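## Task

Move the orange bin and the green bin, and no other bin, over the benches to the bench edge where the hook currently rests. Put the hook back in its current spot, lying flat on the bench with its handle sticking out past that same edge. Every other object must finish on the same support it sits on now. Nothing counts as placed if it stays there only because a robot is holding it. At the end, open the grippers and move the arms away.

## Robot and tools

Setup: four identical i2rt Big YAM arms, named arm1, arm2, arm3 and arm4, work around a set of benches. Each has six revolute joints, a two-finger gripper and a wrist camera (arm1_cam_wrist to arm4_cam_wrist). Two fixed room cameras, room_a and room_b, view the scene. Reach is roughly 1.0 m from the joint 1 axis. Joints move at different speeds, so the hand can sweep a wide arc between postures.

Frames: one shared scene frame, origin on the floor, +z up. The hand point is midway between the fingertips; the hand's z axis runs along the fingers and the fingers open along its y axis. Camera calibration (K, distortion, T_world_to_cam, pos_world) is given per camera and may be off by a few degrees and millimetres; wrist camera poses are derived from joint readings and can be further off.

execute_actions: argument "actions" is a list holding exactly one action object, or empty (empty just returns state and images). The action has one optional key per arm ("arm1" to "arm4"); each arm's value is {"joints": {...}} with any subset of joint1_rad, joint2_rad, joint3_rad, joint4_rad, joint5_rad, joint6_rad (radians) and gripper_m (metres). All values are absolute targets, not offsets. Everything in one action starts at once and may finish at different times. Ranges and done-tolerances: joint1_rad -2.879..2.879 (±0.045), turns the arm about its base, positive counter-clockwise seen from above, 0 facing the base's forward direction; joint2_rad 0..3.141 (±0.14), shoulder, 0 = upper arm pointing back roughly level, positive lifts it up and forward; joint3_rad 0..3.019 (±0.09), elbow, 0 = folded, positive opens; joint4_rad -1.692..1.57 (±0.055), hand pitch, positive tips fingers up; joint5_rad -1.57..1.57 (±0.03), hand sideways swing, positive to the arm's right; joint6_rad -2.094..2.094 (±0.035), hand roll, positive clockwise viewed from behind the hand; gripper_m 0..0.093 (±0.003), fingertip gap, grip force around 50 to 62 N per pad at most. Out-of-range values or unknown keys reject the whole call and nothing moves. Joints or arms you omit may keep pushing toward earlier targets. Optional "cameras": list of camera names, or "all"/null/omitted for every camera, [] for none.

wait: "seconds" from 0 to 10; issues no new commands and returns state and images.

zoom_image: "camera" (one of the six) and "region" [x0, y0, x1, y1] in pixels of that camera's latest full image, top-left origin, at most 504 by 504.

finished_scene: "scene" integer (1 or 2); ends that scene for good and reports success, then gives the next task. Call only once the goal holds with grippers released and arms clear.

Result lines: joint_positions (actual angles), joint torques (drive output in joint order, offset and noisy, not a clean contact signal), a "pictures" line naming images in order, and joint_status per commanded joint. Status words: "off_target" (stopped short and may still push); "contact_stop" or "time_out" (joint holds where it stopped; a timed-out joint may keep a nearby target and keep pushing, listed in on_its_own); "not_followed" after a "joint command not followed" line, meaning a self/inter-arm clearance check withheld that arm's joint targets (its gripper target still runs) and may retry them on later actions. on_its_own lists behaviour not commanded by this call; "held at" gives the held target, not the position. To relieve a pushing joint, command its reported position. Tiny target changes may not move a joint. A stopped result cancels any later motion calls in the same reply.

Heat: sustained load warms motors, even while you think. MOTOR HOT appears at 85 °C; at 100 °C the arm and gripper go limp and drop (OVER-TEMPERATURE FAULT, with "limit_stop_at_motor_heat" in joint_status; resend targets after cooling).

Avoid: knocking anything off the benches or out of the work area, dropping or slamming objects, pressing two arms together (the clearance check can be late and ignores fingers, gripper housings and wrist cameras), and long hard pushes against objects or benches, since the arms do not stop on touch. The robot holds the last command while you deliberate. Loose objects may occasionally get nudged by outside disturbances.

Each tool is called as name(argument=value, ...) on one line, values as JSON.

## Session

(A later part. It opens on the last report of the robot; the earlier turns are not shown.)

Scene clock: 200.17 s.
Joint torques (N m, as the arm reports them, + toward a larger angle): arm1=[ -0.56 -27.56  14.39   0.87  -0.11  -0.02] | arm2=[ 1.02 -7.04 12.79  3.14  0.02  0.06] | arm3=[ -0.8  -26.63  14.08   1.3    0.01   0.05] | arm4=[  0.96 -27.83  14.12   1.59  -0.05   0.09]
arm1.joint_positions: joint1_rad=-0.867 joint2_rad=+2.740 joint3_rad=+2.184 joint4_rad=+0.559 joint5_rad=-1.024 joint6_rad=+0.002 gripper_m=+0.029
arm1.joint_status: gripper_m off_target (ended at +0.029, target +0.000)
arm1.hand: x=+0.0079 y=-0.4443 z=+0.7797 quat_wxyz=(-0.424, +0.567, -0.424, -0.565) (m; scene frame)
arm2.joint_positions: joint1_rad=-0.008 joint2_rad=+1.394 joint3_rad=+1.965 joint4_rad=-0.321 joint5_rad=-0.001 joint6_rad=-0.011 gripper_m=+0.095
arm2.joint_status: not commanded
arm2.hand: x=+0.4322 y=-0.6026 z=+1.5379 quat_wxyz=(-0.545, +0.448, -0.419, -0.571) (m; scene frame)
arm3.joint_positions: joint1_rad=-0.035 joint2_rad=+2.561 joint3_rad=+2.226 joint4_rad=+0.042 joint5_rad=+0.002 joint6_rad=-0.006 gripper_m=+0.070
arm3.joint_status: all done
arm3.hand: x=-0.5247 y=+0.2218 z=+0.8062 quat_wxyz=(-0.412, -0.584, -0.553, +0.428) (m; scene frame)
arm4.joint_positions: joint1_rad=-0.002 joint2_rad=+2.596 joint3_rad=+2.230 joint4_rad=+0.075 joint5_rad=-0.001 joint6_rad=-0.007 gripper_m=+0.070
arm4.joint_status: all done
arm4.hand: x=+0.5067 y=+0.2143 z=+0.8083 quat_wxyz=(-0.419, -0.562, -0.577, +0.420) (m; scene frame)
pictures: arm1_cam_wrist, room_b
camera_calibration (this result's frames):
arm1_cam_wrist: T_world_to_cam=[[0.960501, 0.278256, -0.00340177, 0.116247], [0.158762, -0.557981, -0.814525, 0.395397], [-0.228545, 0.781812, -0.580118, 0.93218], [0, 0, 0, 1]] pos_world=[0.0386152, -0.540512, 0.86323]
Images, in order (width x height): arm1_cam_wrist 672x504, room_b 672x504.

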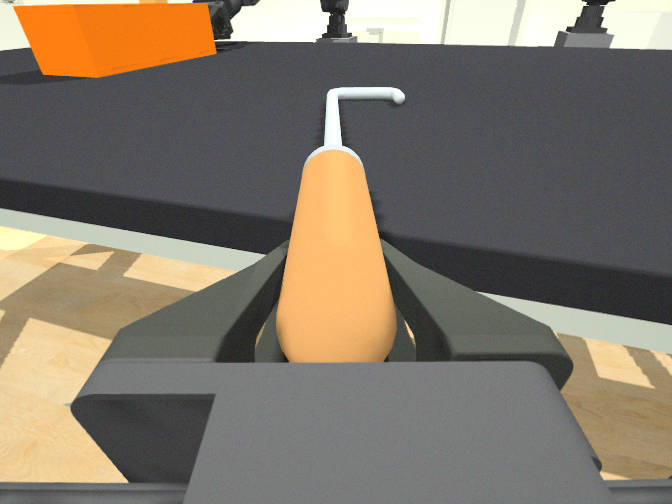

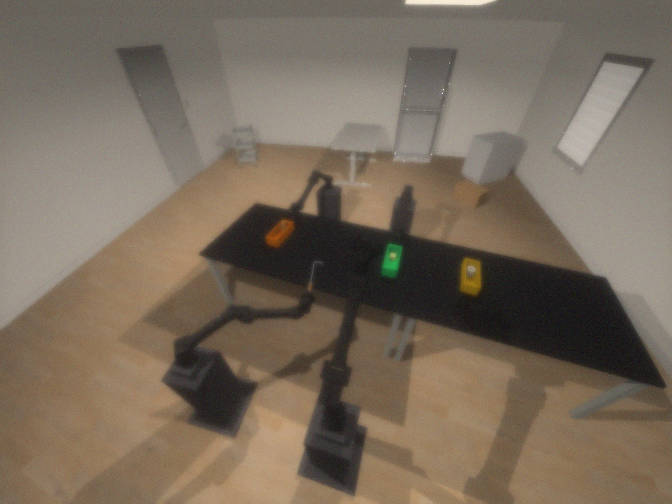

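execute_actions(actions=[{"arm1":{"joints":{"joint2_rad":2.3,"joint3_rad":2.0}},"arm3":{"joints":{"joint2_rad":2.25,"joint3_rad":1.8,"joint4_rad":0.2}},"arm4":{"joints":{"joint2_rad":2.3,"joint3_rad":1.8,"joint4_rad":0.2}}}], cameras=[])

execute_actions(actions=[{"arm1":{"joints":{"joint1_rad":-0.09,"joint2_rad":2.18,"joint3_rad":1.60,"joint4_rad":0.61,"joint5_rad":0,"joint6_rad":1.57}},"arm3":{"joints":{"joint2_rad":1.5,"joint3_rad":1.2,"joint4_rad":0.2}},"arm4":{"joints":{"joint2_rad":1.5,"joint3_rad":1.2,"joint4_rad":0.2}}}], cameras=["arm1_cam_wrist","arm3_cam_wrist","arm4_cam_wrist","room_b"])

Scene clock: 224.07 s.
Joint torques (N m, as the arm reports them, + toward a larger angle): arm1=[ -0.84 -28.98  14.68   1.85   0.09  -0.03] | arm2=[ 1.09 -7.07 12.85  3.25  0.03  0.06] | arm3=[ -0.97 -24.52   8.45   1.65   0.     0.04] | arm4=[  0.35 -23.46   8.82   2.33  -0.1    0.07]
arm1.joint_positions: joint1_rad=-0.863 joint2_rad=+2.329 joint3_rad=+1.968 joint4_rad=+0.535 joint5_rad=-1.025 joint6_rad=+0.003 gripper_m=+0.029
arm1.joint_status: all done
arm1.hand: x=-0.0196 y=-0.4675 z=+1.0172 quat_wxyz=(-0.481, +0.572, -0.361, -0.559) (m; scene frame)
arm2.joint_positions: joint1_rad=-0.008 joint2_rad=+1.394 joint3_rad=+1.965 joint4_rad=-0.321 joint5_rad=-0.001 joint6_rad=-0.011 gripper_m=+0.095
arm2.joint_status: not commanded
arm2.hand: x=+0.4322 y=-0.6026 z=+1.5379 quat_wxyz=(-0.545, +0.448, -0.419, -0.571) (m; scene frame)
arm3.joint_positions: joint1_rad=-0.035 joint2_rad=+2.264 joint3_rad=+1.796 joint4_rad=+0.193 joint5_rad=+0.002 joint6_rad=-0.006 gripper_m=+0.070
arm3.joint_status: all done
arm3.hand: x=-0.5217 y=+0.2996 z=+0.8613 quat_wxyz=(-0.417, -0.580, -0.549, +0.433) (m; scene frame)
arm4.joint_positions: joint1_rad=-0.002 joint2_rad=+2.279 joint3_rad=+1.800 joint4_rad=+0.188 joint5_rad=-0.001 joint6_rad=-0.007 gripper_m=+0.070
arm4.joint_status: all done
arm4.hand: x=+0.5061 y=+0.2922 z=+0.8749 quat_wxyz=(-0.419, -0.562, -0.577, +0.420) (m; scene frame)
pictures: none
No camera images: the call's "cameras" was empty. Leave "cameras" out to get every camera's image.

Scene clock: 227.53 s.
Joint torques (N m, as the arm reports them, + toward a larger angle): arm1=[  0.1  -28.03  13.14   2.46  -0.1    0.61] | arm2=[ 1.17 -6.72 12.8   3.09  0.02  0.05] | arm3=[ -1.19 -13.81   8.76   1.58   0.02   0.04] | arm4=[  1.08 -12.16   9.39   2.2   -0.06   0.07]
arm1.joint_positions: joint1_rad=-0.089 joint2_rad=+2.215 joint3_rad=+1.574 joint4_rad=+0.584 joint5_rad=+0.001 joint6_rad=+1.507 gripper_m=+0.029
arm1.joint_status: joint6_rad time_out (moved +1.504 of +1.567); the others done
arm1.on_its_own: joint6_rad reads +1.507 and still pushes toward +1.570 since a time_out
arm1.hand: x=-0.5129 y=-0.3417 z=+0.9136 quat_wxyz=(-0.010, +0.038, -0.727, -0.685) (m; scene frame)
arm2.joint_positions: joint1_rad=-0.008 joint2_rad=+1.394 joint3_rad=+1.965 joint4_rad=-0.321 joint5_rad=-0.001 joint6_rad=-0.011 gripper_m=+0.095
arm2.joint_status: not commanded
arm2.hand: x=+0.4322 y=-0.6026 z=+1.5379 quat_wxyz=(-0.545, +0.448, -0.419, -0.571) (m; scene frame)
arm3.joint_positions: joint1_rad=-0.035 joint2_rad=+1.502 joint3_rad=+1.200 joint4_rad=+0.193 joint5_rad=+0.002 joint6_rad=-0.006 gripper_m=+0.070
arm3.joint_status: all done
arm3.hand: x=-0.5145 y=+0.5191 z=+1.0956 quat_wxyz=(-0.461, -0.543, -0.513, +0.480) (m; scene frame)
arm4.joint_positions: joint1_rad=-0.002 joint2_rad=+1.477 joint3_rad=+1.203 joint4_rad=+0.194 joint5_rad=-0.001 joint6_rad=-0.007 gripper_m=+0.070
arm4.joint_status: all done
arm4.hand: x=+0.5048 y=+0.5169 z=+1.1404 quat_wxyz=(-0.477, -0.515, -0.530, +0.477) (m; scene frame)
pictures: arm1_cam_wrist, arm3_cam_wrist, arm4_cam_wrist, room_b
camera_calibration (this result's frames):
arm1_cam_wrist: T_world_to_cam=[[0.0629581, -0.0605433, -0.996178, 0.919238], [-0.792014, -0.610366, -0.0129596, -0.593459], [-0.607249, 0.789802, -0.0863786, 0.168041], [0, 0, 0, 1]] pos_world=[-0.425858, -0.439293, 0.922549]
arm3_cam_wrist: T_world_to_cam=[[-0.99894, 0.0441514, -0.0130459, -0.524614], [0.039295, 0.67002, -0.741302, 0.49118], [-0.0239885, -0.741029, -0.671044, 1.23497], [0, 0, 0, 1]] pos_world=[-0.513733, 0.609213, 1.18599]
arm4_cam_wrist: T_world_to_cam=[[-0.999929, -0.00449965, 0.0110552, 0.495471], [-0.0113078, 0.653608, -0.756749, 0.53212], [-0.00382069, -0.75682, -0.653613, 1.2621], [0, 0, 0, 1]] pos_world=[0.506274, 0.609614, 1.22213]
Images, in order (width x height): arm1_cam_wrist 672x504, arm3_cam_wrist 672x504, arm4_cam_wrist 672x504, room_b 672x504.

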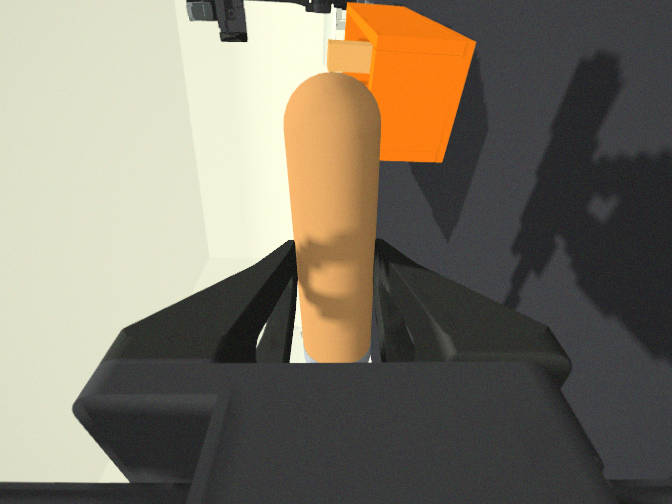

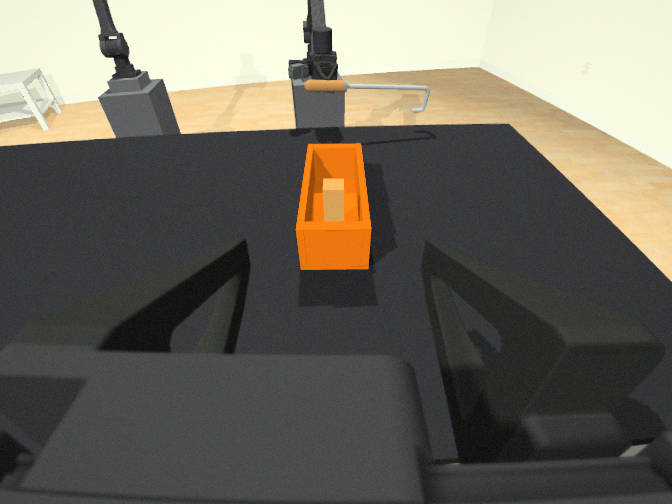

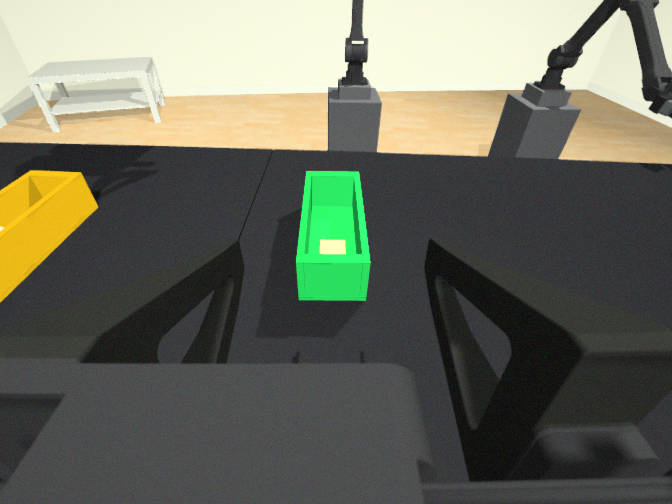

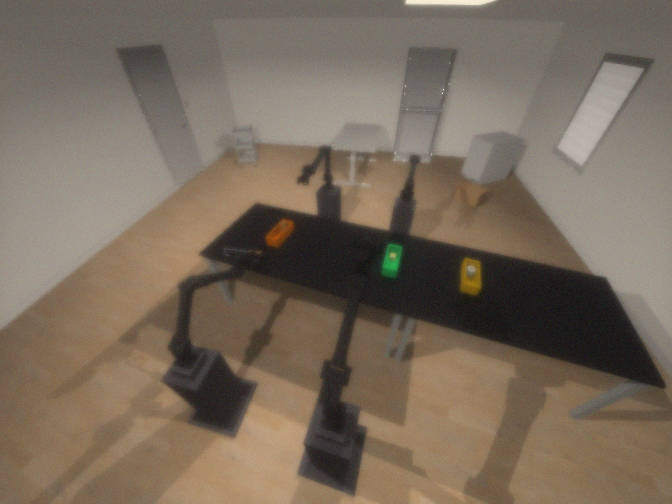

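execute_actions(actions=[{"arm1":{"joints":{"joint1_rad":-0.01,"joint2_rad":2.4,"joint3_rad":2.0,"joint4_rad":0.45,"joint5_rad":1.55,"joint6_rad":1.85}}}], cameras=["arm1_cam_wrist","arm3_cam_wrist","room_b"])

Scene clock: 273.50 s.
Joint torques (N m, as the arm reports them, + toward a larger angle): arm1=[ -0.07 -28.5   12.83   1.65   0.05   0.44] | arm2=[ 0.87 -7.17 12.89  3.2   0.05  0.06] | arm3=[ -0.99 -13.99   8.75   1.56   0.02   0.02] | arm4=[  0.88 -12.88   9.51   2.22  -0.07   0.05]
arm1.joint_positions: joint1_rad=-0.019 joint2_rad=+2.460 joint3_rad=+1.913 joint4_rad=+0.407 joint5_rad=+1.293 joint6_rad=+1.739 gripper_m=+0.029
arm1.joint_status: joint5_rad time_out (moved +1.292 of +1.549); joint6_rad time_out (moved +0.232 of +0.343); the others done
arm1.on_its_own: joint5_rad is held at +1.294, not at your +1.550, since a time_out; joint6_rad reads +1.739 and still pushes toward +1.785 since a time_out (your +1.850 is given up)
arm1.hand: x=-0.4033 y=-0.3784 z=+0.8645 quat_wxyz=(-0.379, -0.411, -0.591, -0.581) (m; scene frame)
arm2.joint_positions: joint1_rad=-0.008 joint2_rad=+1.394 joint3_rad=+1.965 joint4_rad=-0.321 joint5_rad=-0.001 joint6_rad=-0.011 gripper_m=+0.095
arm2.joint_status: not commanded
arm2.hand: x=+0.4322 y=-0.6026 z=+1.5379 quat_wxyz=(-0.545, +0.448, -0.419, -0.571) (m; scene frame)
arm3.joint_positions: joint1_rad=-0.035 joint2_rad=+1.502 joint3_rad=+1.200 joint4_rad=+0.193 joint5_rad=+0.002 joint6_rad=-0.006 gripper_m=+0.070
arm3.joint_status: not commanded
arm3.hand: x=-0.5145 y=+0.5191 z=+1.0956 quat_wxyz=(-0.461, -0.543, -0.513, +0.480) (m; scene frame)
arm4.joint_positions: joint1_rad=-0.002 joint2_rad=+1.477 joint3_rad=+1.203 joint4_rad=+0.194 joint5_rad=-0.001 joint6_rad=-0.007 gripper_m=+0.070
arm4.joint_status: not commanded
arm4.hand: x=+0.5048 y=+0.5169 z=+1.1404 quat_wxyz=(-0.477, -0.515, -0.530, +0.477) (m; scene frame)
pictures: arm1_cam_wrist, arm3_cam_wrist, room_b
joint command not followed: on one or more control steps a check withheld the commanded joint targets of the arm1 arm, and it was not sent them on those steps.
cause: the commanded joint targets would bring two parts of the arm too close to each other (its wrist (the part past joint 4) and its wrist camera); next, command targets that bring no two parts of the arm closer together.
camera_calibration (this result's frames):
arm1_cam_wrist: T_world_to_cam=[[-0.0505591, 0.0177218, -0.998564, 0.847062], [-0.840368, 0.539504, 0.0521241, -0.170377], [0.539653, 0.841797, -0.012384, 0.677641], [0, 0, 0, 1]] pos_world=[-0.466043, -0.493528, 0.863118]
arm3_cam_wrist: T_world_to_cam=[[-0.99894, 0.0441514, -0.0130459, -0.524614], [0.039295, 0.67002, -0.741302, 0.49118], [-0.0239885, -0.741029, -0.671044, 1.23497], [0, 0, 0, 1]] pos_world=[-0.513733, 0.609213, 1.18599]
Images, in order (width x height): arm1_cam_wrist 672x504, arm3_cam_wrist 672x504, room_b 672x504.

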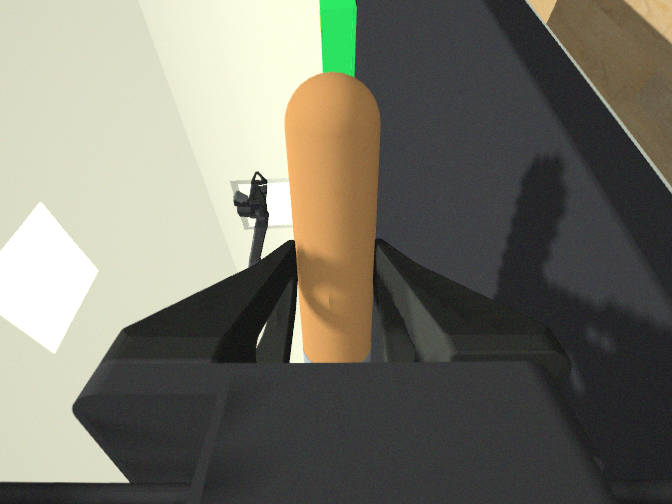

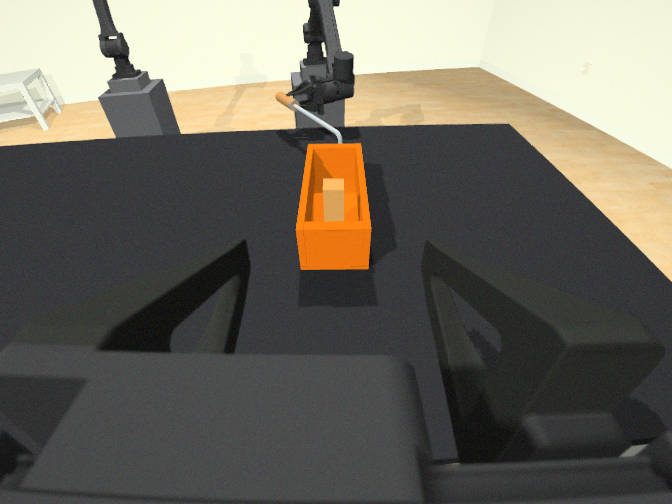

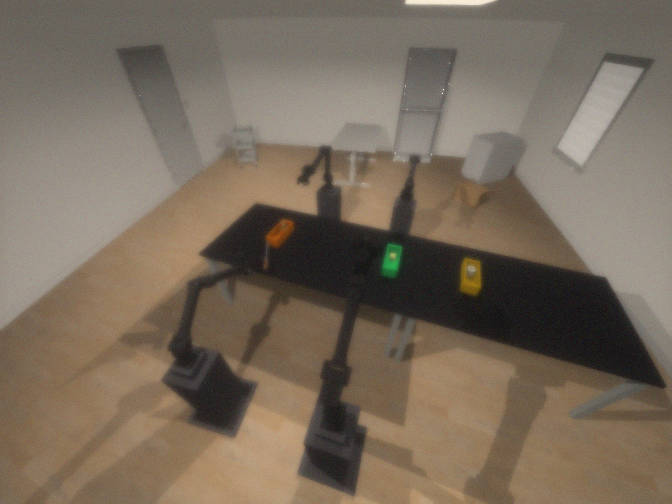

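execute_actions(actions=[{"arm1":{"joints":{"joint2_rad":2.32,"joint3_rad":1.95,"joint4_rad":0.45,"joint5_rad":1.27,"joint6_rad":1.76}},"arm3":{"joints":{"joint2_rad":2.25,"joint3_rad":1.85,"joint4_rad":0.2}},"arm4":{"joints":{"joint2_rad":2.32,"joint3_rad":1.85,"joint4_rad":0.2}}}], cameras=[])

execute_actions(actions=[{"arm1":{"joints":{"joint2_rad":2.5,"joint3_rad":2.3,"joint4_rad":0.3}},"arm3":{"joints":{"joint2_rad":2.45,"joint3_rad":2.09,"joint4_rad":0.135}},"arm4":{"joints":{"joint2_rad":2.525,"joint3_rad":2.08,"joint4_rad":0.165}}}], cameras=["arm3_cam_wrist","arm4_cam_wrist","room_b"])

Scene clock: 287.37 s.
Joint torques (N m, as the arm reports them, + toward a larger angle): arm1=[  0.36 -29.79  14.93   1.98  -0.04   0.52] | arm2=[ 1.19 -6.99 12.75  3.21  0.05  0.03] | arm3=[ -0.91 -24.95  12.83   1.61   0.01   0.06] | arm4=[  1.02 -28.39  12.31   2.16  -0.02   0.05]
arm1.joint_positions: joint1_rad=-0.019 joint2_rad=+2.339 joint3_rad=+1.913 joint4_rad=+0.421 joint5_rad=+1.270 joint6_rad=+1.710 gripper_m=+0.029
arm1.joint_status: joint6_rad time_out (moved -0.029 of +0.021); the others done
arm1.on_its_own: joint6_rad reads +1.710 and still pushes toward +1.760 since a time_out
arm1.hand: x=-0.4049 y=-0.3765 z=+0.9604 quat_wxyz=(-0.348, -0.425, -0.565, -0.615) (m; scene frame)
arm2.joint_positions: joint1_rad=-0.008 joint2_rad=+1.394 joint3_rad=+1.965 joint4_rad=-0.321 joint5_rad=-0.001 joint6_rad=-0.011 gripper_m=+0.095
arm2.joint_status: not commanded
arm2.hand: x=+0.4322 y=-0.6026 z=+1.5379 quat_wxyz=(-0.545, +0.448, -0.419, -0.571) (m; scene frame)
arm3.joint_positions: joint1_rad=-0.035 joint2_rad=+2.276 joint3_rad=+1.790 joint4_rad=+0.193 joint5_rad=+0.002 joint6_rad=-0.006 gripper_m=+0.070
arm3.joint_status: all done
arm3.hand: x=-0.5214 y=+0.3011 z=+0.8480 quat_wxyz=(-0.413, -0.584, -0.553, +0.428) (m; scene frame)
arm4.joint_positions: joint1_rad=-0.002 joint2_rad=+2.334 joint3_rad=+1.805 joint4_rad=+0.194 joint5_rad=-0.001 joint6_rad=-0.007 gripper_m=+0.070
arm4.joint_status: all done
arm4.hand: x=+0.5058 y=+0.2925 z=+0.8306 quat_wxyz=(-0.406, -0.571, -0.586, +0.407) (m; scene frame)
pictures: none
No camera images: the call's "cameras" was empty. Leave "cameras" out to get every camera's image.

not run: a stop came earlier in this reply.

execute_actions(actions=[{"arm1":{"joints":{"joint2_rad":2.5,"joint3_rad":2.3,"joint4_rad":0.3}},"arm3":{"joints":{"joint2_rad":2.45,"joint3_rad":2.09,"joint4_rad":0.135}},"arm4":{"joints":{"joint2_rad":2.525,"joint3_rad":2.08,"joint4_rad":0.165}}}], cameras=[])

execute_actions(actions=[{"arm3":{"joints":{"joint2_rad":2.555,"joint3_rad":2.295,"joint4_rad":0.04}},"arm4":{"joints":{"joint2_rad":2.63,"joint3_rad":2.285,"joint4_rad":0.065}}}], cameras=["arm3_cam_wrist","arm4_cam_wrist","room_b"])

Scene clock: 293.20 s.
Joint torques (N m, as the arm reports them, + toward a larger angle): arm1=[ -0.1  -33.51  18.56   1.84   0.03   0.54] | arm2=[ 0.91 -7.48 12.85  3.23  0.04  0.06] | arm3=[ -0.77 -26.2   13.13   1.35   0.03   0.02] | arm4=[  1.16 -25.65  13.06   1.39  -0.1    0.07]
arm1.joint_positions: joint1_rad=-0.017 joint2_rad=+2.543 joint3_rad=+2.229 joint4_rad=+0.278 joint5_rad=+1.269 joint6_rad=+1.705 gripper_m=+0.029
arm1.joint_status: all done
arm1.on_its_own: joint6_rad reads +1.705 and still pushes toward +1.760 since a time_out
arm1.hand: x=-0.4121 y=-0.3221 z=+0.9284 quat_wxyz=(-0.357, -0.417, -0.576, -0.606) (m; scene frame)
arm2.joint_positions: joint1_rad=-0.008 joint2_rad=+1.394 joint3_rad=+1.965 joint4_rad=-0.321 joint5_rad=-0.001 joint6_rad=-0.011 gripper_m=+0.095
arm2.joint_status: not commanded
arm2.hand: x=+0.4322 y=-0.6026 z=+1.5379 quat_wxyz=(-0.545, +0.448, -0.419, -0.571) (m; scene frame)
arm3.joint_positions: joint1_rad=-0.035 joint2_rad=+2.467 joint3_rad=+2.027 joint4_rad=+0.135 joint5_rad=+0.002 joint6_rad=-0.006 gripper_m=+0.070
arm3.joint_status: all done
arm3.hand: x=-0.5230 y=+0.2535 z=+0.7988 quat_wxyz=(-0.409, -0.587, -0.556, +0.424) (m; scene frame)
arm4.joint_positions: joint1_rad=-0.002 joint2_rad=+2.498 joint3_rad=+2.033 joint4_rad=+0.174 joint5_rad=-0.001 joint6_rad=-0.007 gripper_m=+0.070
arm4.joint_status: all done
arm4.hand: x=+0.5063 y=+0.2449 z=+0.8076 quat_wxyz=(-0.418, -0.562, -0.577, +0.419) (m; scene frame)
pictures: none
No camera images: the call's "cameras" was empty. Leave "cameras" out to get every camera's image.

Scene clock: 294.20 s.
Joint torques (N m, as the arm reports them, + toward a larger angle): arm1=[ -0.63 -32.71  18.42   1.8    0.05   0.54] | arm2=[ 1.12 -7.26 12.82  3.15  0.02  0.05] | arm3=[ -0.65 -26.46  13.95   1.26   0.     0.05] | arm4=[  0.26 -27.09  13.8    1.61  -0.06   0.04]
arm1.joint_positions: joint1_rad=-0.017 joint2_rad=+2.543 joint3_rad=+2.229 joint4_rad=+0.278 joint5_rad=+1.269 joint6_rad=+1.705 gripper_m=+0.029
arm1.joint_status: not commanded
arm1.on_its_own: joint6_rad reads +1.705 and still pushes toward +1.760 since a time_out
arm1.hand: x=-0.4121 y=-0.3221 z=+0.9284 quat_wxyz=(-0.357, -0.417, -0.576, -0.606) (m; scene frame)
arm2.joint_positions: joint1_rad=-0.008 joint2_rad=+1.394 joint3_rad=+1.965 joint4_rad=-0.321 joint5_rad=-0.001 joint6_rad=-0.011 gripper_m=+0.095
arm2.joint_status: not commanded
arm2.hand: x=+0.4322 y=-0.6026 z=+1.5379 quat_wxyz=(-0.545, +0.448, -0.419, -0.571) (m; scene frame)
arm3.joint_positions: joint1_rad=-0.035 joint2_rad=+2.559 joint3_rad=+2.227 joint4_rad=+0.042 joint5_rad=+0.002 joint6_rad=-0.006 gripper_m=+0.070
arm3.joint_status: all done
arm3.hand: x=-0.5248 y=+0.2215 z=+0.8089 quat_wxyz=(-0.413, -0.583, -0.552, +0.429) (m; scene frame)
arm4.joint_positions: joint1_rad=-0.002 joint2_rad=+2.596 joint3_rad=+2.233 joint4_rad=+0.076 joint5_rad=-0.001 joint6_rad=-0.007 gripper_m=+0.070
arm4.joint_status: all done
arm4.hand: x=+0.5067 y=+0.2136 z=+0.8101 quat_wxyz=(-0.420, -0.561, -0.576, +0.421) (m; scene frame)
pictures: arm3_cam_wrist, arm4_cam_wrist, room_b
camera_calibration (this result's frames):
arm3_cam_wrist: T_world_to_cam=[[-0.998922, 0.0443642, -0.0136717, -0.525053], [0.0435179, 0.792335, -0.608532, 0.346196], [-0.0161645, -0.608471, -0.793411, 0.895508], [0, 0, 0, 1]] pos_world=[-0.525077, 0.293881, 0.914]
arm4_cam_wrist: T_world_to_cam=[[-0.999901, -0.00550217, 0.0129311, 0.49834], [-0.0122202, 0.794807, -0.606739, 0.329233], [-0.00693935, -0.606838, -0.794796, 0.900539], [0, 0, 0, 1]] pos_world=[0.508564, 0.287546, 0.909059]
Images, in order (width x height): arm3_cam_wrist 672x504, arm4_cam_wrist 672x504, room_b 672x504.

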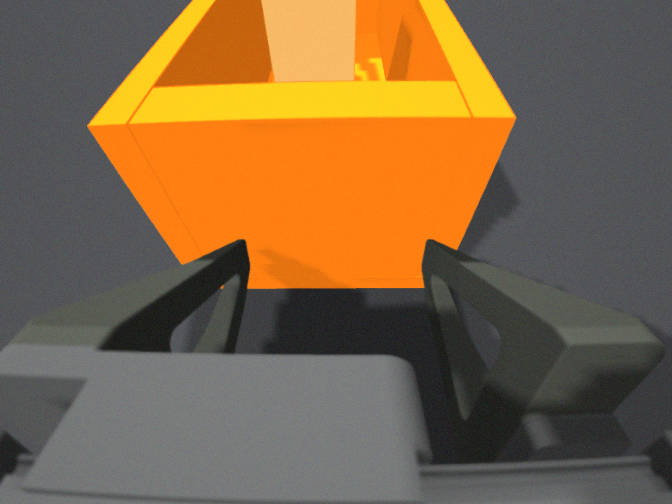

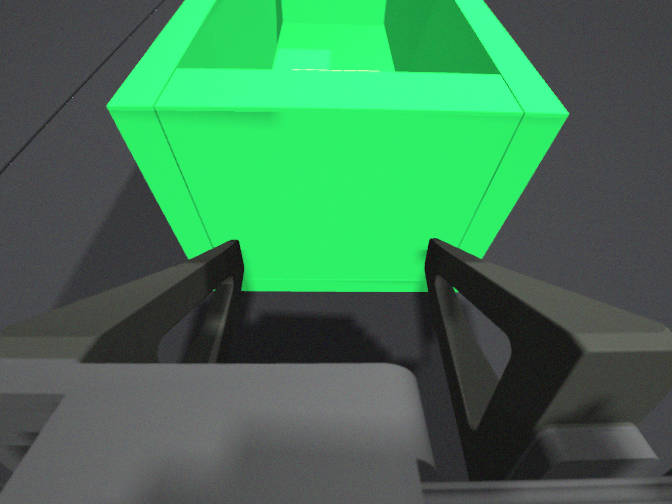

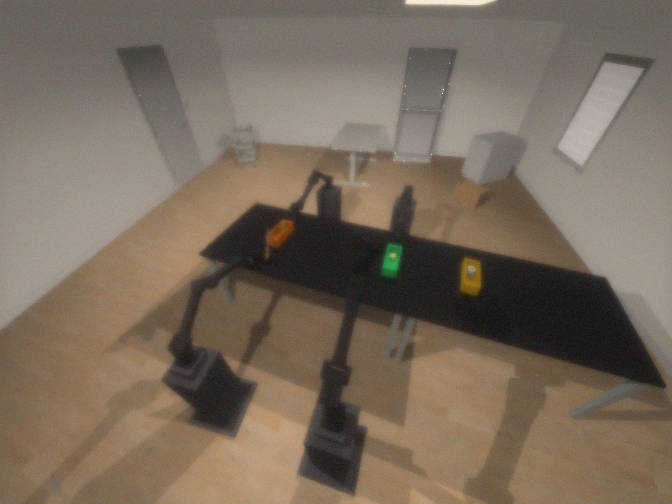

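execute_actions(actions=[{"arm1":{"joints":{"joint1_rad":-0.05,"joint2_rad":2.58,"joint3_rad":2.45,"joint4_rad":0.24}},"arm2":{"joints":{"joint1_rad":0.6,"joint2_rad":1.4,"joint3_rad":1.3,"joint4_rad":0.2}},"arm3":{"joints":{"joint2_rad":2.66,"joint3_rad":2.475}},"arm4":{"joints":{"joint2_rad":2.735,"joint3_rad":2.46}}}], cameras=[])

execute_actions(actions=[{"arm3":{"joints":{"joint2_rad":2.775,"joint3_rad":2.655}},"arm4":{"joints":{"joint2_rad":2.845,"joint3_rad":2.64}}}], cameras=["arm2_cam_wrist","arm3_cam_wrist","room_b"])

Scene clock: 304.97 s.
Joint torques (N m, as the arm reports them, + toward a larger angle): arm1=[ -0.12 -30.79  19.33   1.41   0.01   0.48] | arm2=[  0.5  -11.37  12.73   3.72   0.02   0.03] | arm3=[ -0.9  -26.99  14.29   1.31   0.01   0.04] | arm4=[  0.46 -27.25  14.5    1.51  -0.05   0.06]
arm1.joint_positions: joint1_rad=-0.051 joint2_rad=+2.597 joint3_rad=+2.373 joint4_rad=+0.226 joint5_rad=+1.269 joint6_rad=+1.705 gripper_m=+0.029
arm1.joint_status: all done
arm1.on_its_own: joint6_rad reads +1.705 and still pushes toward +1.760 since a time_out
arm1.hand: x=-0.3839 y=-0.3077 z=+0.9474 quat_wxyz=(-0.358, -0.434, -0.557, -0.611) (m; scene frame)
arm2.joint_positions: joint1_rad=+0.607 joint2_rad=+1.422 joint3_rad=+1.283 joint4_rad=+0.169 joint5_rad=-0.001 joint6_rad=-0.009 gripper_m=+0.095
arm2.joint_status: all done
arm2.hand: x=+0.0559 y=-0.6690 z=+1.2253 quat_wxyz=(-0.315, +0.628, -0.300, -0.645) (m; scene frame)
arm3.joint_positions: joint1_rad=-0.035 joint2_rad=+2.665 joint3_rad=+2.405 joint4_rad=+0.041 joint5_rad=+0.002 joint6_rad=-0.005 gripper_m=+0.070
arm3.joint_status: all done
arm3.hand: x=-0.5261 y=+0.1950 z=+0.8138 quat_wxyz=(-0.432, -0.568, -0.537, +0.449) (m; scene frame)
arm4.joint_positions: joint1_rad=-0.002 joint2_rad=+2.696 joint3_rad=+2.403 joint4_rad=+0.075 joint5_rad=-0.001 joint6_rad=-0.007 gripper_m=+0.070
arm4.joint_status: all done
arm4.hand: x=+0.5071 y=+0.1887 z=+0.8144 quat_wxyz=(-0.439, -0.546, -0.562, +0.440) (m; scene frame)
pictures: none
No camera images: the call's "cameras" was empty. Leave "cameras" out to get every camera's image.

Scene clock: 306.07 s.
Joint torques (N m, as the arm reports them, + toward a larger angle): arm1=[  0.02 -31.68  19.53   1.49  -0.07   0.51] | arm2=[  0.16 -10.86  12.81   3.79   0.06   0.03] | arm3=[ -0.7  -27.33  14.57   1.32   0.02   0.02] | arm4=[  0.49 -27.9   14.59   1.58  -0.05   0.1 ]
arm1.joint_positions: joint1_rad=-0.051 joint2_rad=+2.597 joint3_rad=+2.373 joint4_rad=+0.226 joint5_rad=+1.269 joint6_rad=+1.705 gripper_m=+0.029
arm1.joint_status: not commanded
arm1.on_its_own: joint6_rad reads +1.705 and still pushes toward +1.760 since a time_out
arm1.hand: x=-0.3839 y=-0.3077 z=+0.9474 quat_wxyz=(-0.358, -0.434, -0.557, -0.611) (m; scene frame)
arm2.joint_positions: joint1_rad=+0.607 joint2_rad=+1.422 joint3_rad=+1.283 joint4_rad=+0.169 joint5_rad=-0.001 joint6_rad=-0.009 gripper_m=+0.095
arm2.joint_status: not commanded
arm2.hand: x=+0.0559 y=-0.6690 z=+1.2253 quat_wxyz=(-0.315, +0.628, -0.300, -0.645) (m; scene frame)
arm3.joint_positions: joint1_rad=-0.035 joint2_rad=+2.778 joint3_rad=+2.583 joint4_rad=+0.040 joint5_rad=+0.002 joint6_rad=-0.005 gripper_m=+0.070
arm3.joint_status: all done
arm3.hand: x=-0.5270 y=+0.1760 z=+0.8114 quat_wxyz=(-0.450, -0.553, -0.523, +0.467) (m; scene frame)
arm4.joint_positions: joint1_rad=-0.002 joint2_rad=+2.806 joint3_rad=+2.582 joint4_rad=+0.075 joint5_rad=-0.001 joint6_rad=-0.007 gripper_m=+0.070
arm4.joint_status: all done
arm4.hand: x=+0.5074 y=+0.1699 z=+0.8157 quat_wxyz=(-0.458, -0.531, -0.546, +0.459) (m; scene frame)
pictures: arm2_cam_wrist, arm3_cam_wrist, room_b
camera_calibration (this result's frames):
arm2_cam_wrist: T_world_to_cam=[[0.791405, 0.611077, 0.0162168, 0.336906], [0.355408, -0.43838, -0.825535, 0.704525], [-0.497356, 0.659096, -0.564118, 1.28096], [0, 0, 0, 1]] pos_world=[0.120069, -0.7413, 1.29876]
arm3_cam_wrist: T_world_to_cam=[[-0.998916, 0.0445379, -0.0135426, -0.525358], [0.0409592, 0.702658, -0.710348, 0.480848], [-0.0221216, -0.710133, -0.70372, 0.811758], [0, 0, 0, 1]] pos_world=[-0.526527, 0.261983, 0.905705]
Images, in order (width x height): arm2_cam_wrist 672x504, arm3_cam_wrist 672x504, room_b 672x504.

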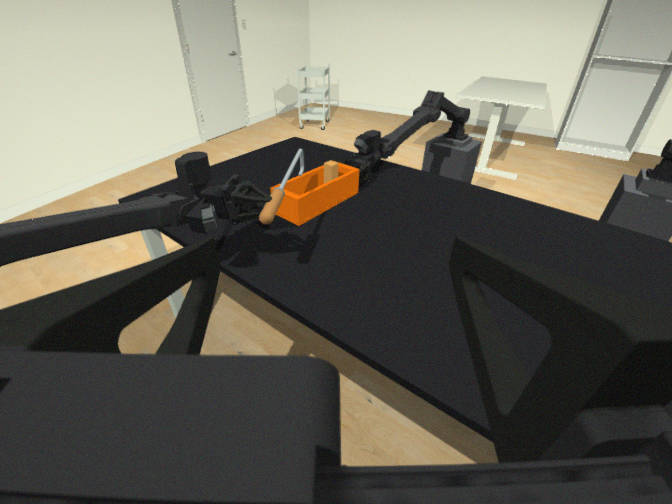

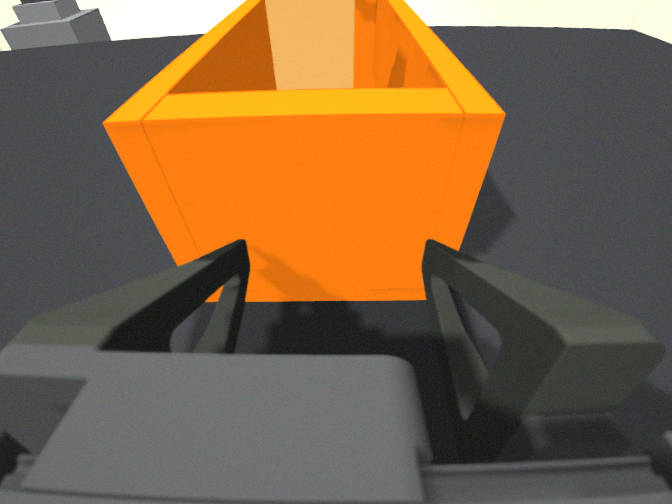

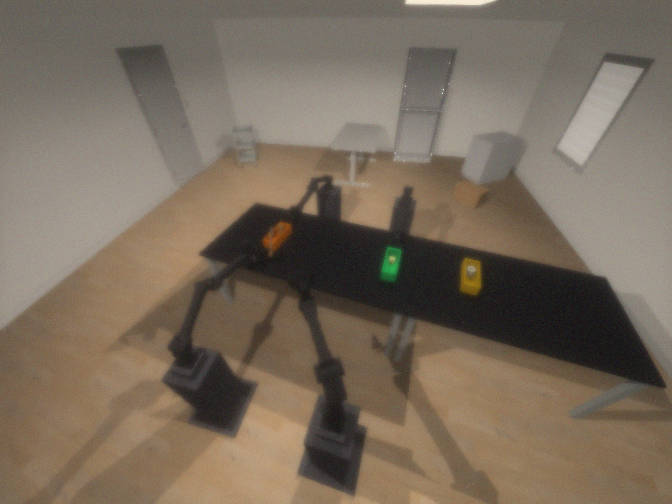

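execute_actions(actions=[{"arm1":{"joints":{"joint4_rad":-0.03}},"arm3":{"joints":{"joint2_rad":2.3,"joint3_rad":1.9,"joint4_rad":0.2}},"arm4":{"joints":{"joint2_rad":2.35,"joint3_rad":1.9,"joint4_rad":0.2}}}], cameras=["arm2_cam_wrist","arm3_cam_wrist"])

zoom_image(camera="arm2_cam_wrist", region=[180, 120, 420, 260])

Scene clock: 313.23 s.
Joint torques (N m, as the arm reports them, + toward a larger angle): arm1=[ -0.38 -31.33  19.35   1.44   0.19   0.52] | arm2=[ -0.3  -11.3   12.76   3.76   0.03   0.05] | arm3=[ -0.88 -25.74   9.19   1.47   0.     0.04] | arm4=[  1.36 -24.66   9.48   2.22  -0.05   0.05]
arm1.joint_positions: joint1_rad=-0.051 joint2_rad=+2.598 joint3_rad=+2.373 joint4_rad=-0.043 joint5_rad=+1.269 joint6_rad=+1.705 gripper_m=+0.029
arm1.joint_status: all done
arm1.on_its_own: joint6_rad reads +1.705 and still pushes toward +1.760 since a time_out
arm1.hand: x=-0.3834 y=-0.3123 z=+0.9135 quat_wxyz=(-0.419, -0.376, -0.630, -0.535) (m; scene frame)
arm2.joint_positions: joint1_rad=+0.607 joint2_rad=+1.422 joint3_rad=+1.283 joint4_rad=+0.169 joint5_rad=-0.001 joint6_rad=-0.009 gripper_m=+0.095
arm2.joint_status: not commanded
arm2.hand: x=+0.0559 y=-0.6690 z=+1.2253 quat_wxyz=(-0.315, +0.628, -0.300, -0.645) (m; scene frame)
arm3.joint_positions: joint1_rad=-0.035 joint2_rad=+2.328 joint3_rad=+1.889 joint4_rad=+0.196 joint5_rad=+0.002 joint6_rad=-0.005 gripper_m=+0.070
arm3.joint_status: all done
arm3.hand: x=-0.5228 y=+0.2776 z=+0.8593 quat_wxyz=(-0.426, -0.573, -0.542, +0.442) (m; scene frame)
arm4.joint_positions: joint1_rad=-0.002 joint2_rad=+2.325 joint3_rad=+1.898 joint4_rad=+0.193 joint5_rad=-0.001 joint6_rad=-0.007 gripper_m=+0.070
arm4.joint_status: all done
arm4.hand: x=+0.5065 y=+0.2689 z=+0.8915 quat_wxyz=(-0.435, -0.550, -0.565, +0.436) (m; scene frame)
pictures: arm2_cam_wrist, arm3_cam_wrist
camera_calibration (this result's frames):
arm2_cam_wrist: T_world_to_cam=[[0.791405, 0.611077, 0.0162168, 0.336906], [0.355408, -0.43838, -0.825535, 0.704525], [-0.497356, 0.659096, -0.564118, 1.28096], [0, 0, 0, 1]] pos_world=[0.120069, -0.7413, 1.29876]
arm3_cam_wrist: T_world_to_cam=[[-0.998914, 0.0444891, -0.013865, -0.524735], [0.0429319, 0.762912, -0.645075, 0.371602], [-0.018121, -0.64497, -0.763993, 0.953469], [0, 0, 0, 1]] pos_world=[-0.52284, 0.354804, 0.96088]
Images, in order (width x height): arm2_cam_wrist 672x504, arm3_cam_wrist 672x504.

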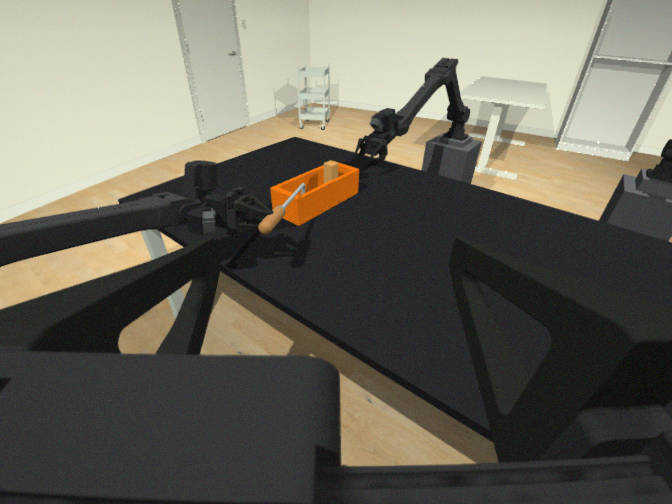

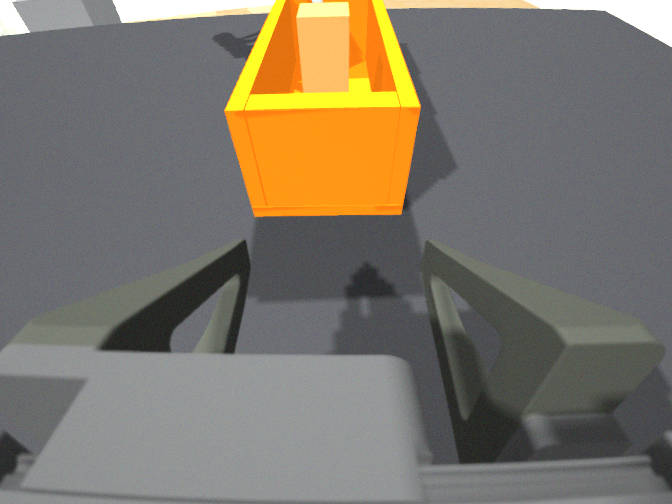

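Region (180, 120, 420, 260) of arm2_cam_wrist's 672x504 image, scaled by 2.100, with more detail than that image has; it fills the top 294 rows of this view, and the rest is white.

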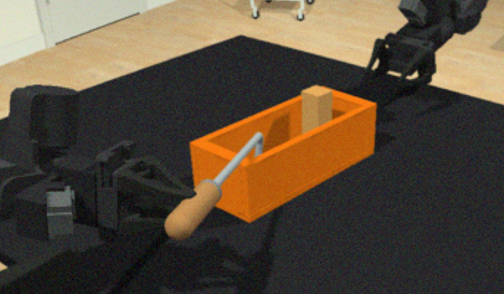

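execute_actions(actions=[{"arm1":{"joints":{"joint2_rad":2.47,"joint3_rad":2.195,"joint4_rad":0.085}},"arm3":{"joints":{"joint2_rad":1.5,"joint3_rad":1.2,"joint4_rad":0.2}},"arm4":{"joints":{"joint2_rad":1.5,"joint3_rad":1.2,"joint4_rad":0.2}}}], cameras=[])

execute_actions(actions=[{"arm1":{"joints":{"joint2_rad":2.365,"joint3_rad":1.995,"joint4_rad":0.18}}}], cameras=["arm2_cam_wrist","arm3_cam_wrist"])

Scene clock: 322.53 s.
Joint torques (N m, as the arm reports them, + toward a larger angle): arm1=[ -0.4  -32.26  13.72   2.17   0.22   0.44] | arm2=[ -0.03 -10.92  12.79   3.76   0.03   0.03] | arm3=[ -0.82 -13.07   8.69   1.49   0.     0.03] | arm4=[  0.96 -11.56   9.49   2.05  -0.06   0.08]
arm1.joint_positions: joint1_rad=-0.051 joint2_rad=+2.504 joint3_rad=+2.172 joint4_rad=+0.053 joint5_rad=+1.266 joint6_rad=+1.708 gripper_m=+0.029
arm1.joint_status: all done
arm1.on_its_own: joint6_rad reads +1.708 and still pushes toward +1.760 since a time_out
arm1.hand: x=-0.3816 y=-0.3380 z=+0.9062 quat_wxyz=(-0.419, -0.374, -0.633, -0.532) (m; scene frame)
arm2.joint_positions: joint1_rad=+0.607 joint2_rad=+1.422 joint3_rad=+1.283 joint4_rad=+0.169 joint5_rad=-0.001 joint6_rad=-0.009 gripper_m=+0.095
arm2.joint_status: not commanded
arm2.hand: x=+0.0559 y=-0.6690 z=+1.2253 quat_wxyz=(-0.315, +0.628, -0.300, -0.645) (m; scene frame)
arm3.joint_positions: joint1_rad=-0.035 joint2_rad=+1.500 joint3_rad=+1.201 joint4_rad=+0.195 joint5_rad=+0.002 joint6_rad=-0.005 gripper_m=+0.070
arm3.joint_status: all done
arm3.hand: x=-0.5145 y=+0.5194 z=+1.0978 quat_wxyz=(-0.462, -0.542, -0.511, +0.481) (m; scene frame)
arm4.joint_positions: joint1_rad=-0.002 joint2_rad=+1.476 joint3_rad=+1.203 joint4_rad=+0.194 joint5_rad=-0.001 joint6_rad=-0.007 gripper_m=+0.070
arm4.joint_status: all done
arm4.hand: x=+0.5048 y=+0.5171 z=+1.1409 quat_wxyz=(-0.477, -0.515, -0.530, +0.477) (m; scene frame)
pictures: none
No camera images: the call's "cameras" was empty. Leave "cameras" out to get every camera's image.

Scene clock: 323.47 s.
Joint torques (N m, as the arm reports them, + toward a larger angle): arm1=[ -0.57 -31.91  12.86   2.23   0.29   0.45] | arm2=[ -0.16 -11.11  12.8    3.84   0.05   0.02] | arm3=[ -0.77 -13.13   8.72   1.54   0.02   0.02] | arm4=[  1.17 -12.65   9.61   2.16  -0.1    0.06]
arm1.joint_positions: joint1_rad=-0.051 joint2_rad=+2.408 joint3_rad=+1.978 joint4_rad=+0.147 joint5_rad=+1.266 joint6_rad=+1.711 gripper_m=+0.029
arm1.joint_status: all done
arm1.on_its_own: joint6_rad reads +1.711 and still pushes toward +1.760 since a time_out
arm1.hand: x=-0.3791 y=-0.3698 z=+0.9032 quat_wxyz=(-0.419, -0.374, -0.634, -0.532) (m; scene frame)
arm2.joint_positions: joint1_rad=+0.607 joint2_rad=+1.422 joint3_rad=+1.283 joint4_rad=+0.169 joint5_rad=-0.001 joint6_rad=-0.009 gripper_m=+0.095
arm2.joint_status: not commanded
arm2.hand: x=+0.0559 y=-0.6690 z=+1.2253 quat_wxyz=(-0.315, +0.628, -0.300, -0.645) (m; scene frame)
arm3.joint_positions: joint1_rad=-0.035 joint2_rad=+1.500 joint3_rad=+1.201 joint4_rad=+0.195 joint5_rad=+0.002 joint6_rad=-0.005 gripper_m=+0.070
arm3.joint_status: not commanded
arm3.hand: x=-0.5145 y=+0.5194 z=+1.0978 quat_wxyz=(-0.462, -0.542, -0.511, +0.481) (m; scene frame)
arm4.joint_positions: joint1_rad=-0.002 joint2_rad=+1.476 joint3_rad=+1.203 joint4_rad=+0.194 joint5_rad=-0.001 joint6_rad=-0.007 gripper_m=+0.070
arm4.joint_status: not commanded
arm4.hand: x=+0.5048 y=+0.5171 z=+1.1409 quat_wxyz=(-0.477, -0.515, -0.530, +0.477) (m; scene frame)
pictures: arm2_cam_wrist, arm3_cam_wrist
camera_calibration (this result's frames):
arm2_cam_wrist: T_world_to_cam=[[0.791405, 0.611077, 0.0162168, 0.336906], [0.355408, -0.43838, -0.825535, 0.704525], [-0.497356, 0.659096, -0.564118, 1.28096], [0, 0, 0, 1]] pos_world=[0.120069, -0.7413, 1.29876]
arm3_cam_wrist: T_world_to_cam=[[-0.998917, 0.0445774, -0.0133649, -0.52454], [0.0397065, 0.666596, -0.744361, 0.497941], [-0.0242727, -0.744085, -0.667644, 1.23436], [0, 0, 0, 1]] pos_world=[-0.513782, 0.609924, 1.18775]
Images, in order (width x height): arm2_cam_wrist 672x504, arm3_cam_wrist 672x504.

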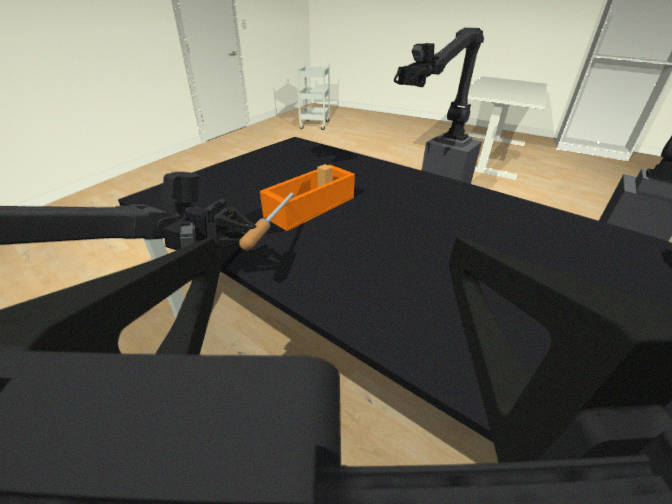

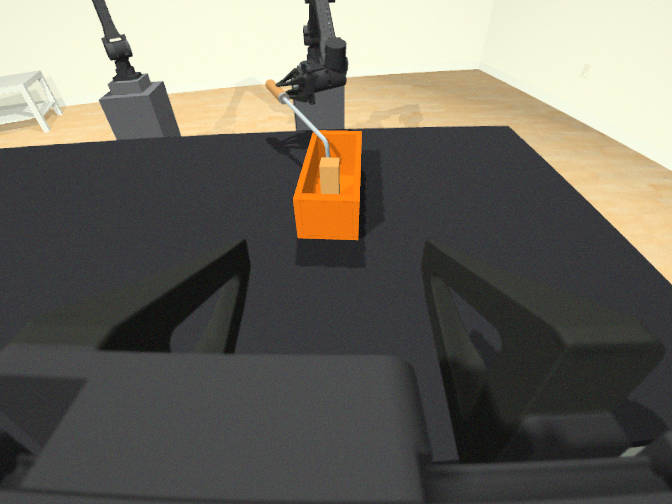

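execute_actions(actions=[{"arm1":{"joints":{"joint1_rad":-0.01,"joint2_rad":2.19,"joint3_rad":1.685,"joint4_rad":0.33}}}], cameras=[])

execute_actions(actions=[{"arm1":{"joints":{"joint2_rad":2.05,"joint3_rad":1.425,"joint4_rad":0.45}}}], cameras=["arm2_cam_wrist","arm3_cam_wrist"])

Scene clock: 328.63 s.
Joint torques (N m, as the arm reports them, + toward a larger angle): arm1=[ -0.14 -25.86  12.71   2.1    0.25   0.48] | arm2=[  0.07 -11.33  12.7    3.82   0.03   0.02] | arm3=[ -0.88 -13.75   8.75   1.53   0.01   0.06] | arm4=[  1.14 -12.37   9.56   2.    -0.07   0.09]
arm1.joint_positions: joint1_rad=-0.010 joint2_rad=+2.209 joint3_rad=+1.662 joint4_rad=+0.298 joint5_rad=+1.267 joint6_rad=+1.710 gripper_m=+0.029
arm1.joint_status: all done
arm1.on_its_own: joint6_rad reads +1.710 and still pushes toward +1.760 since a time_out
arm1.hand: x=-0.4057 y=-0.4324 z=+0.9284 quat_wxyz=(-0.401, -0.369, -0.633, -0.550) (m; scene frame)
arm2.joint_positions: joint1_rad=+0.607 joint2_rad=+1.422 joint3_rad=+1.283 joint4_rad=+0.169 joint5_rad=-0.001 joint6_rad=-0.009 gripper_m=+0.095
arm2.joint_status: not commanded
arm2.hand: x=+0.0559 y=-0.6690 z=+1.2253 quat_wxyz=(-0.315, +0.628, -0.300, -0.645) (m; scene frame)
arm3.joint_positions: joint1_rad=-0.035 joint2_rad=+1.500 joint3_rad=+1.201 joint4_rad=+0.195 joint5_rad=+0.002 joint6_rad=-0.005 gripper_m=+0.070
arm3.joint_status: not commanded
arm3.hand: x=-0.5145 y=+0.5194 z=+1.0978 quat_wxyz=(-0.462, -0.542, -0.511, +0.481) (m; scene frame)
arm4.joint_positions: joint1_rad=-0.002 joint2_rad=+1.476 joint3_rad=+1.203 joint4_rad=+0.194 joint5_rad=-0.001 joint6_rad=-0.007 gripper_m=+0.070
arm4.joint_status: not commanded
arm4.hand: x=+0.5048 y=+0.5171 z=+1.1409 quat_wxyz=(-0.477, -0.515, -0.530, +0.477) (m; scene frame)
pictures: none
No camera images: the call's "cameras" was empty. Leave "cameras" out to get every camera's image.

Scene clock: 329.67 s.
Joint torques (N m, as the arm reports them, + toward a larger angle): arm1=[ -0.98 -25.25  11.71   2.32   0.24   0.45] | arm2=[ -0.08 -11.08  12.72   3.76   0.02   0.03] | arm3=[ -1.16 -13.62   8.7    1.48   0.01   0.03] | arm4=[  0.32 -12.     9.52   2.21  -0.04   0.06]
arm1.joint_positions: joint1_rad=-0.010 joint2_rad=+2.079 joint3_rad=+1.405 joint4_rad=+0.415 joint5_rad=+1.268 joint6_rad=+1.710 gripper_m=+0.029
arm1.joint_status: all done
arm1.on_its_own: joint6_rad reads +1.710 and still pushes toward +1.760 since a time_out
arm1.hand: x=-0.3980 y=-0.4967 z=+0.9216 quat_wxyz=(-0.404, -0.366, -0.635, -0.547) (m; scene frame)
arm2.joint_positions: joint1_rad=+0.607 joint2_rad=+1.422 joint3_rad=+1.283 joint4_rad=+0.169 joint5_rad=-0.001 joint6_rad=-0.009 gripper_m=+0.095
arm2.joint_status: not commanded
arm2.hand: x=+0.0559 y=-0.6690 z=+1.2253 quat_wxyz=(-0.315, +0.628, -0.300, -0.645) (m; scene frame)
arm3.joint_positions: joint1_rad=-0.035 joint2_rad=+1.500 joint3_rad=+1.201 joint4_rad=+0.195 joint5_rad=+0.002 joint6_rad=-0.005 gripper_m=+0.070
arm3.joint_status: not commanded
arm3.hand: x=-0.5145 y=+0.5194 z=+1.0978 quat_wxyz=(-0.462, -0.542, -0.511, +0.481) (m; scene frame)
arm4.joint_positions: joint1_rad=-0.002 joint2_rad=+1.476 joint3_rad=+1.203 joint4_rad=+0.194 joint5_rad=-0.001 joint6_rad=-0.007 gripper_m=+0.070
arm4.joint_status: not commanded
arm4.hand: x=+0.5048 y=+0.5171 z=+1.1409 quat_wxyz=(-0.477, -0.515, -0.530, +0.477) (m; scene frame)
pictures: arm2_cam_wrist, arm3_cam_wrist
camera_calibration (this result's frames):
arm2_cam_wrist: T_world_to_cam=[[0.791405, 0.611077, 0.0162168, 0.336906], [0.355408, -0.43838, -0.825535, 0.704525], [-0.497356, 0.659096, -0.564118, 1.28096], [0, 0, 0, 1]] pos_world=[0.120069, -0.7413, 1.29876]
arm3_cam_wrist: T_world_to_cam=[[-0.998917, 0.0445774, -0.0133649, -0.52454], [0.0397065, 0.666596, -0.744361, 0.497941], [-0.0242727, -0.744085, -0.667644, 1.23436], [0, 0, 0, 1]] pos_world=[-0.513782, 0.609924, 1.18775]
Images, in order (width x height): arm2_cam_wrist 672x504, arm3_cam_wrist 672x504.

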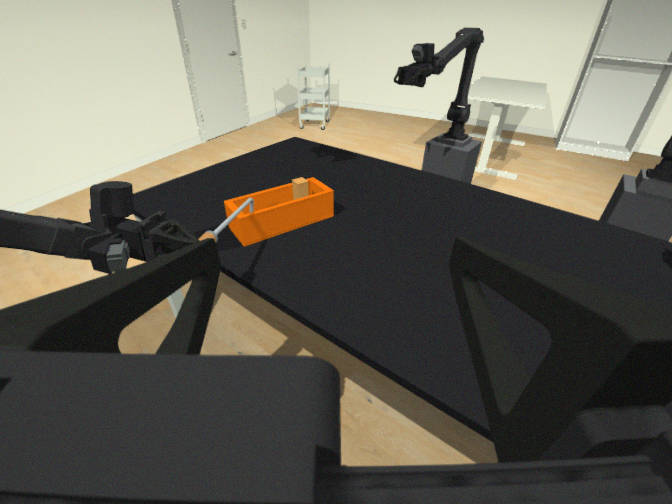

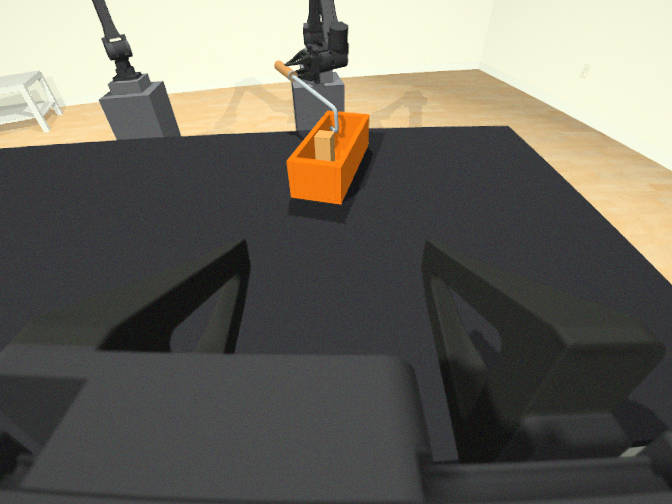

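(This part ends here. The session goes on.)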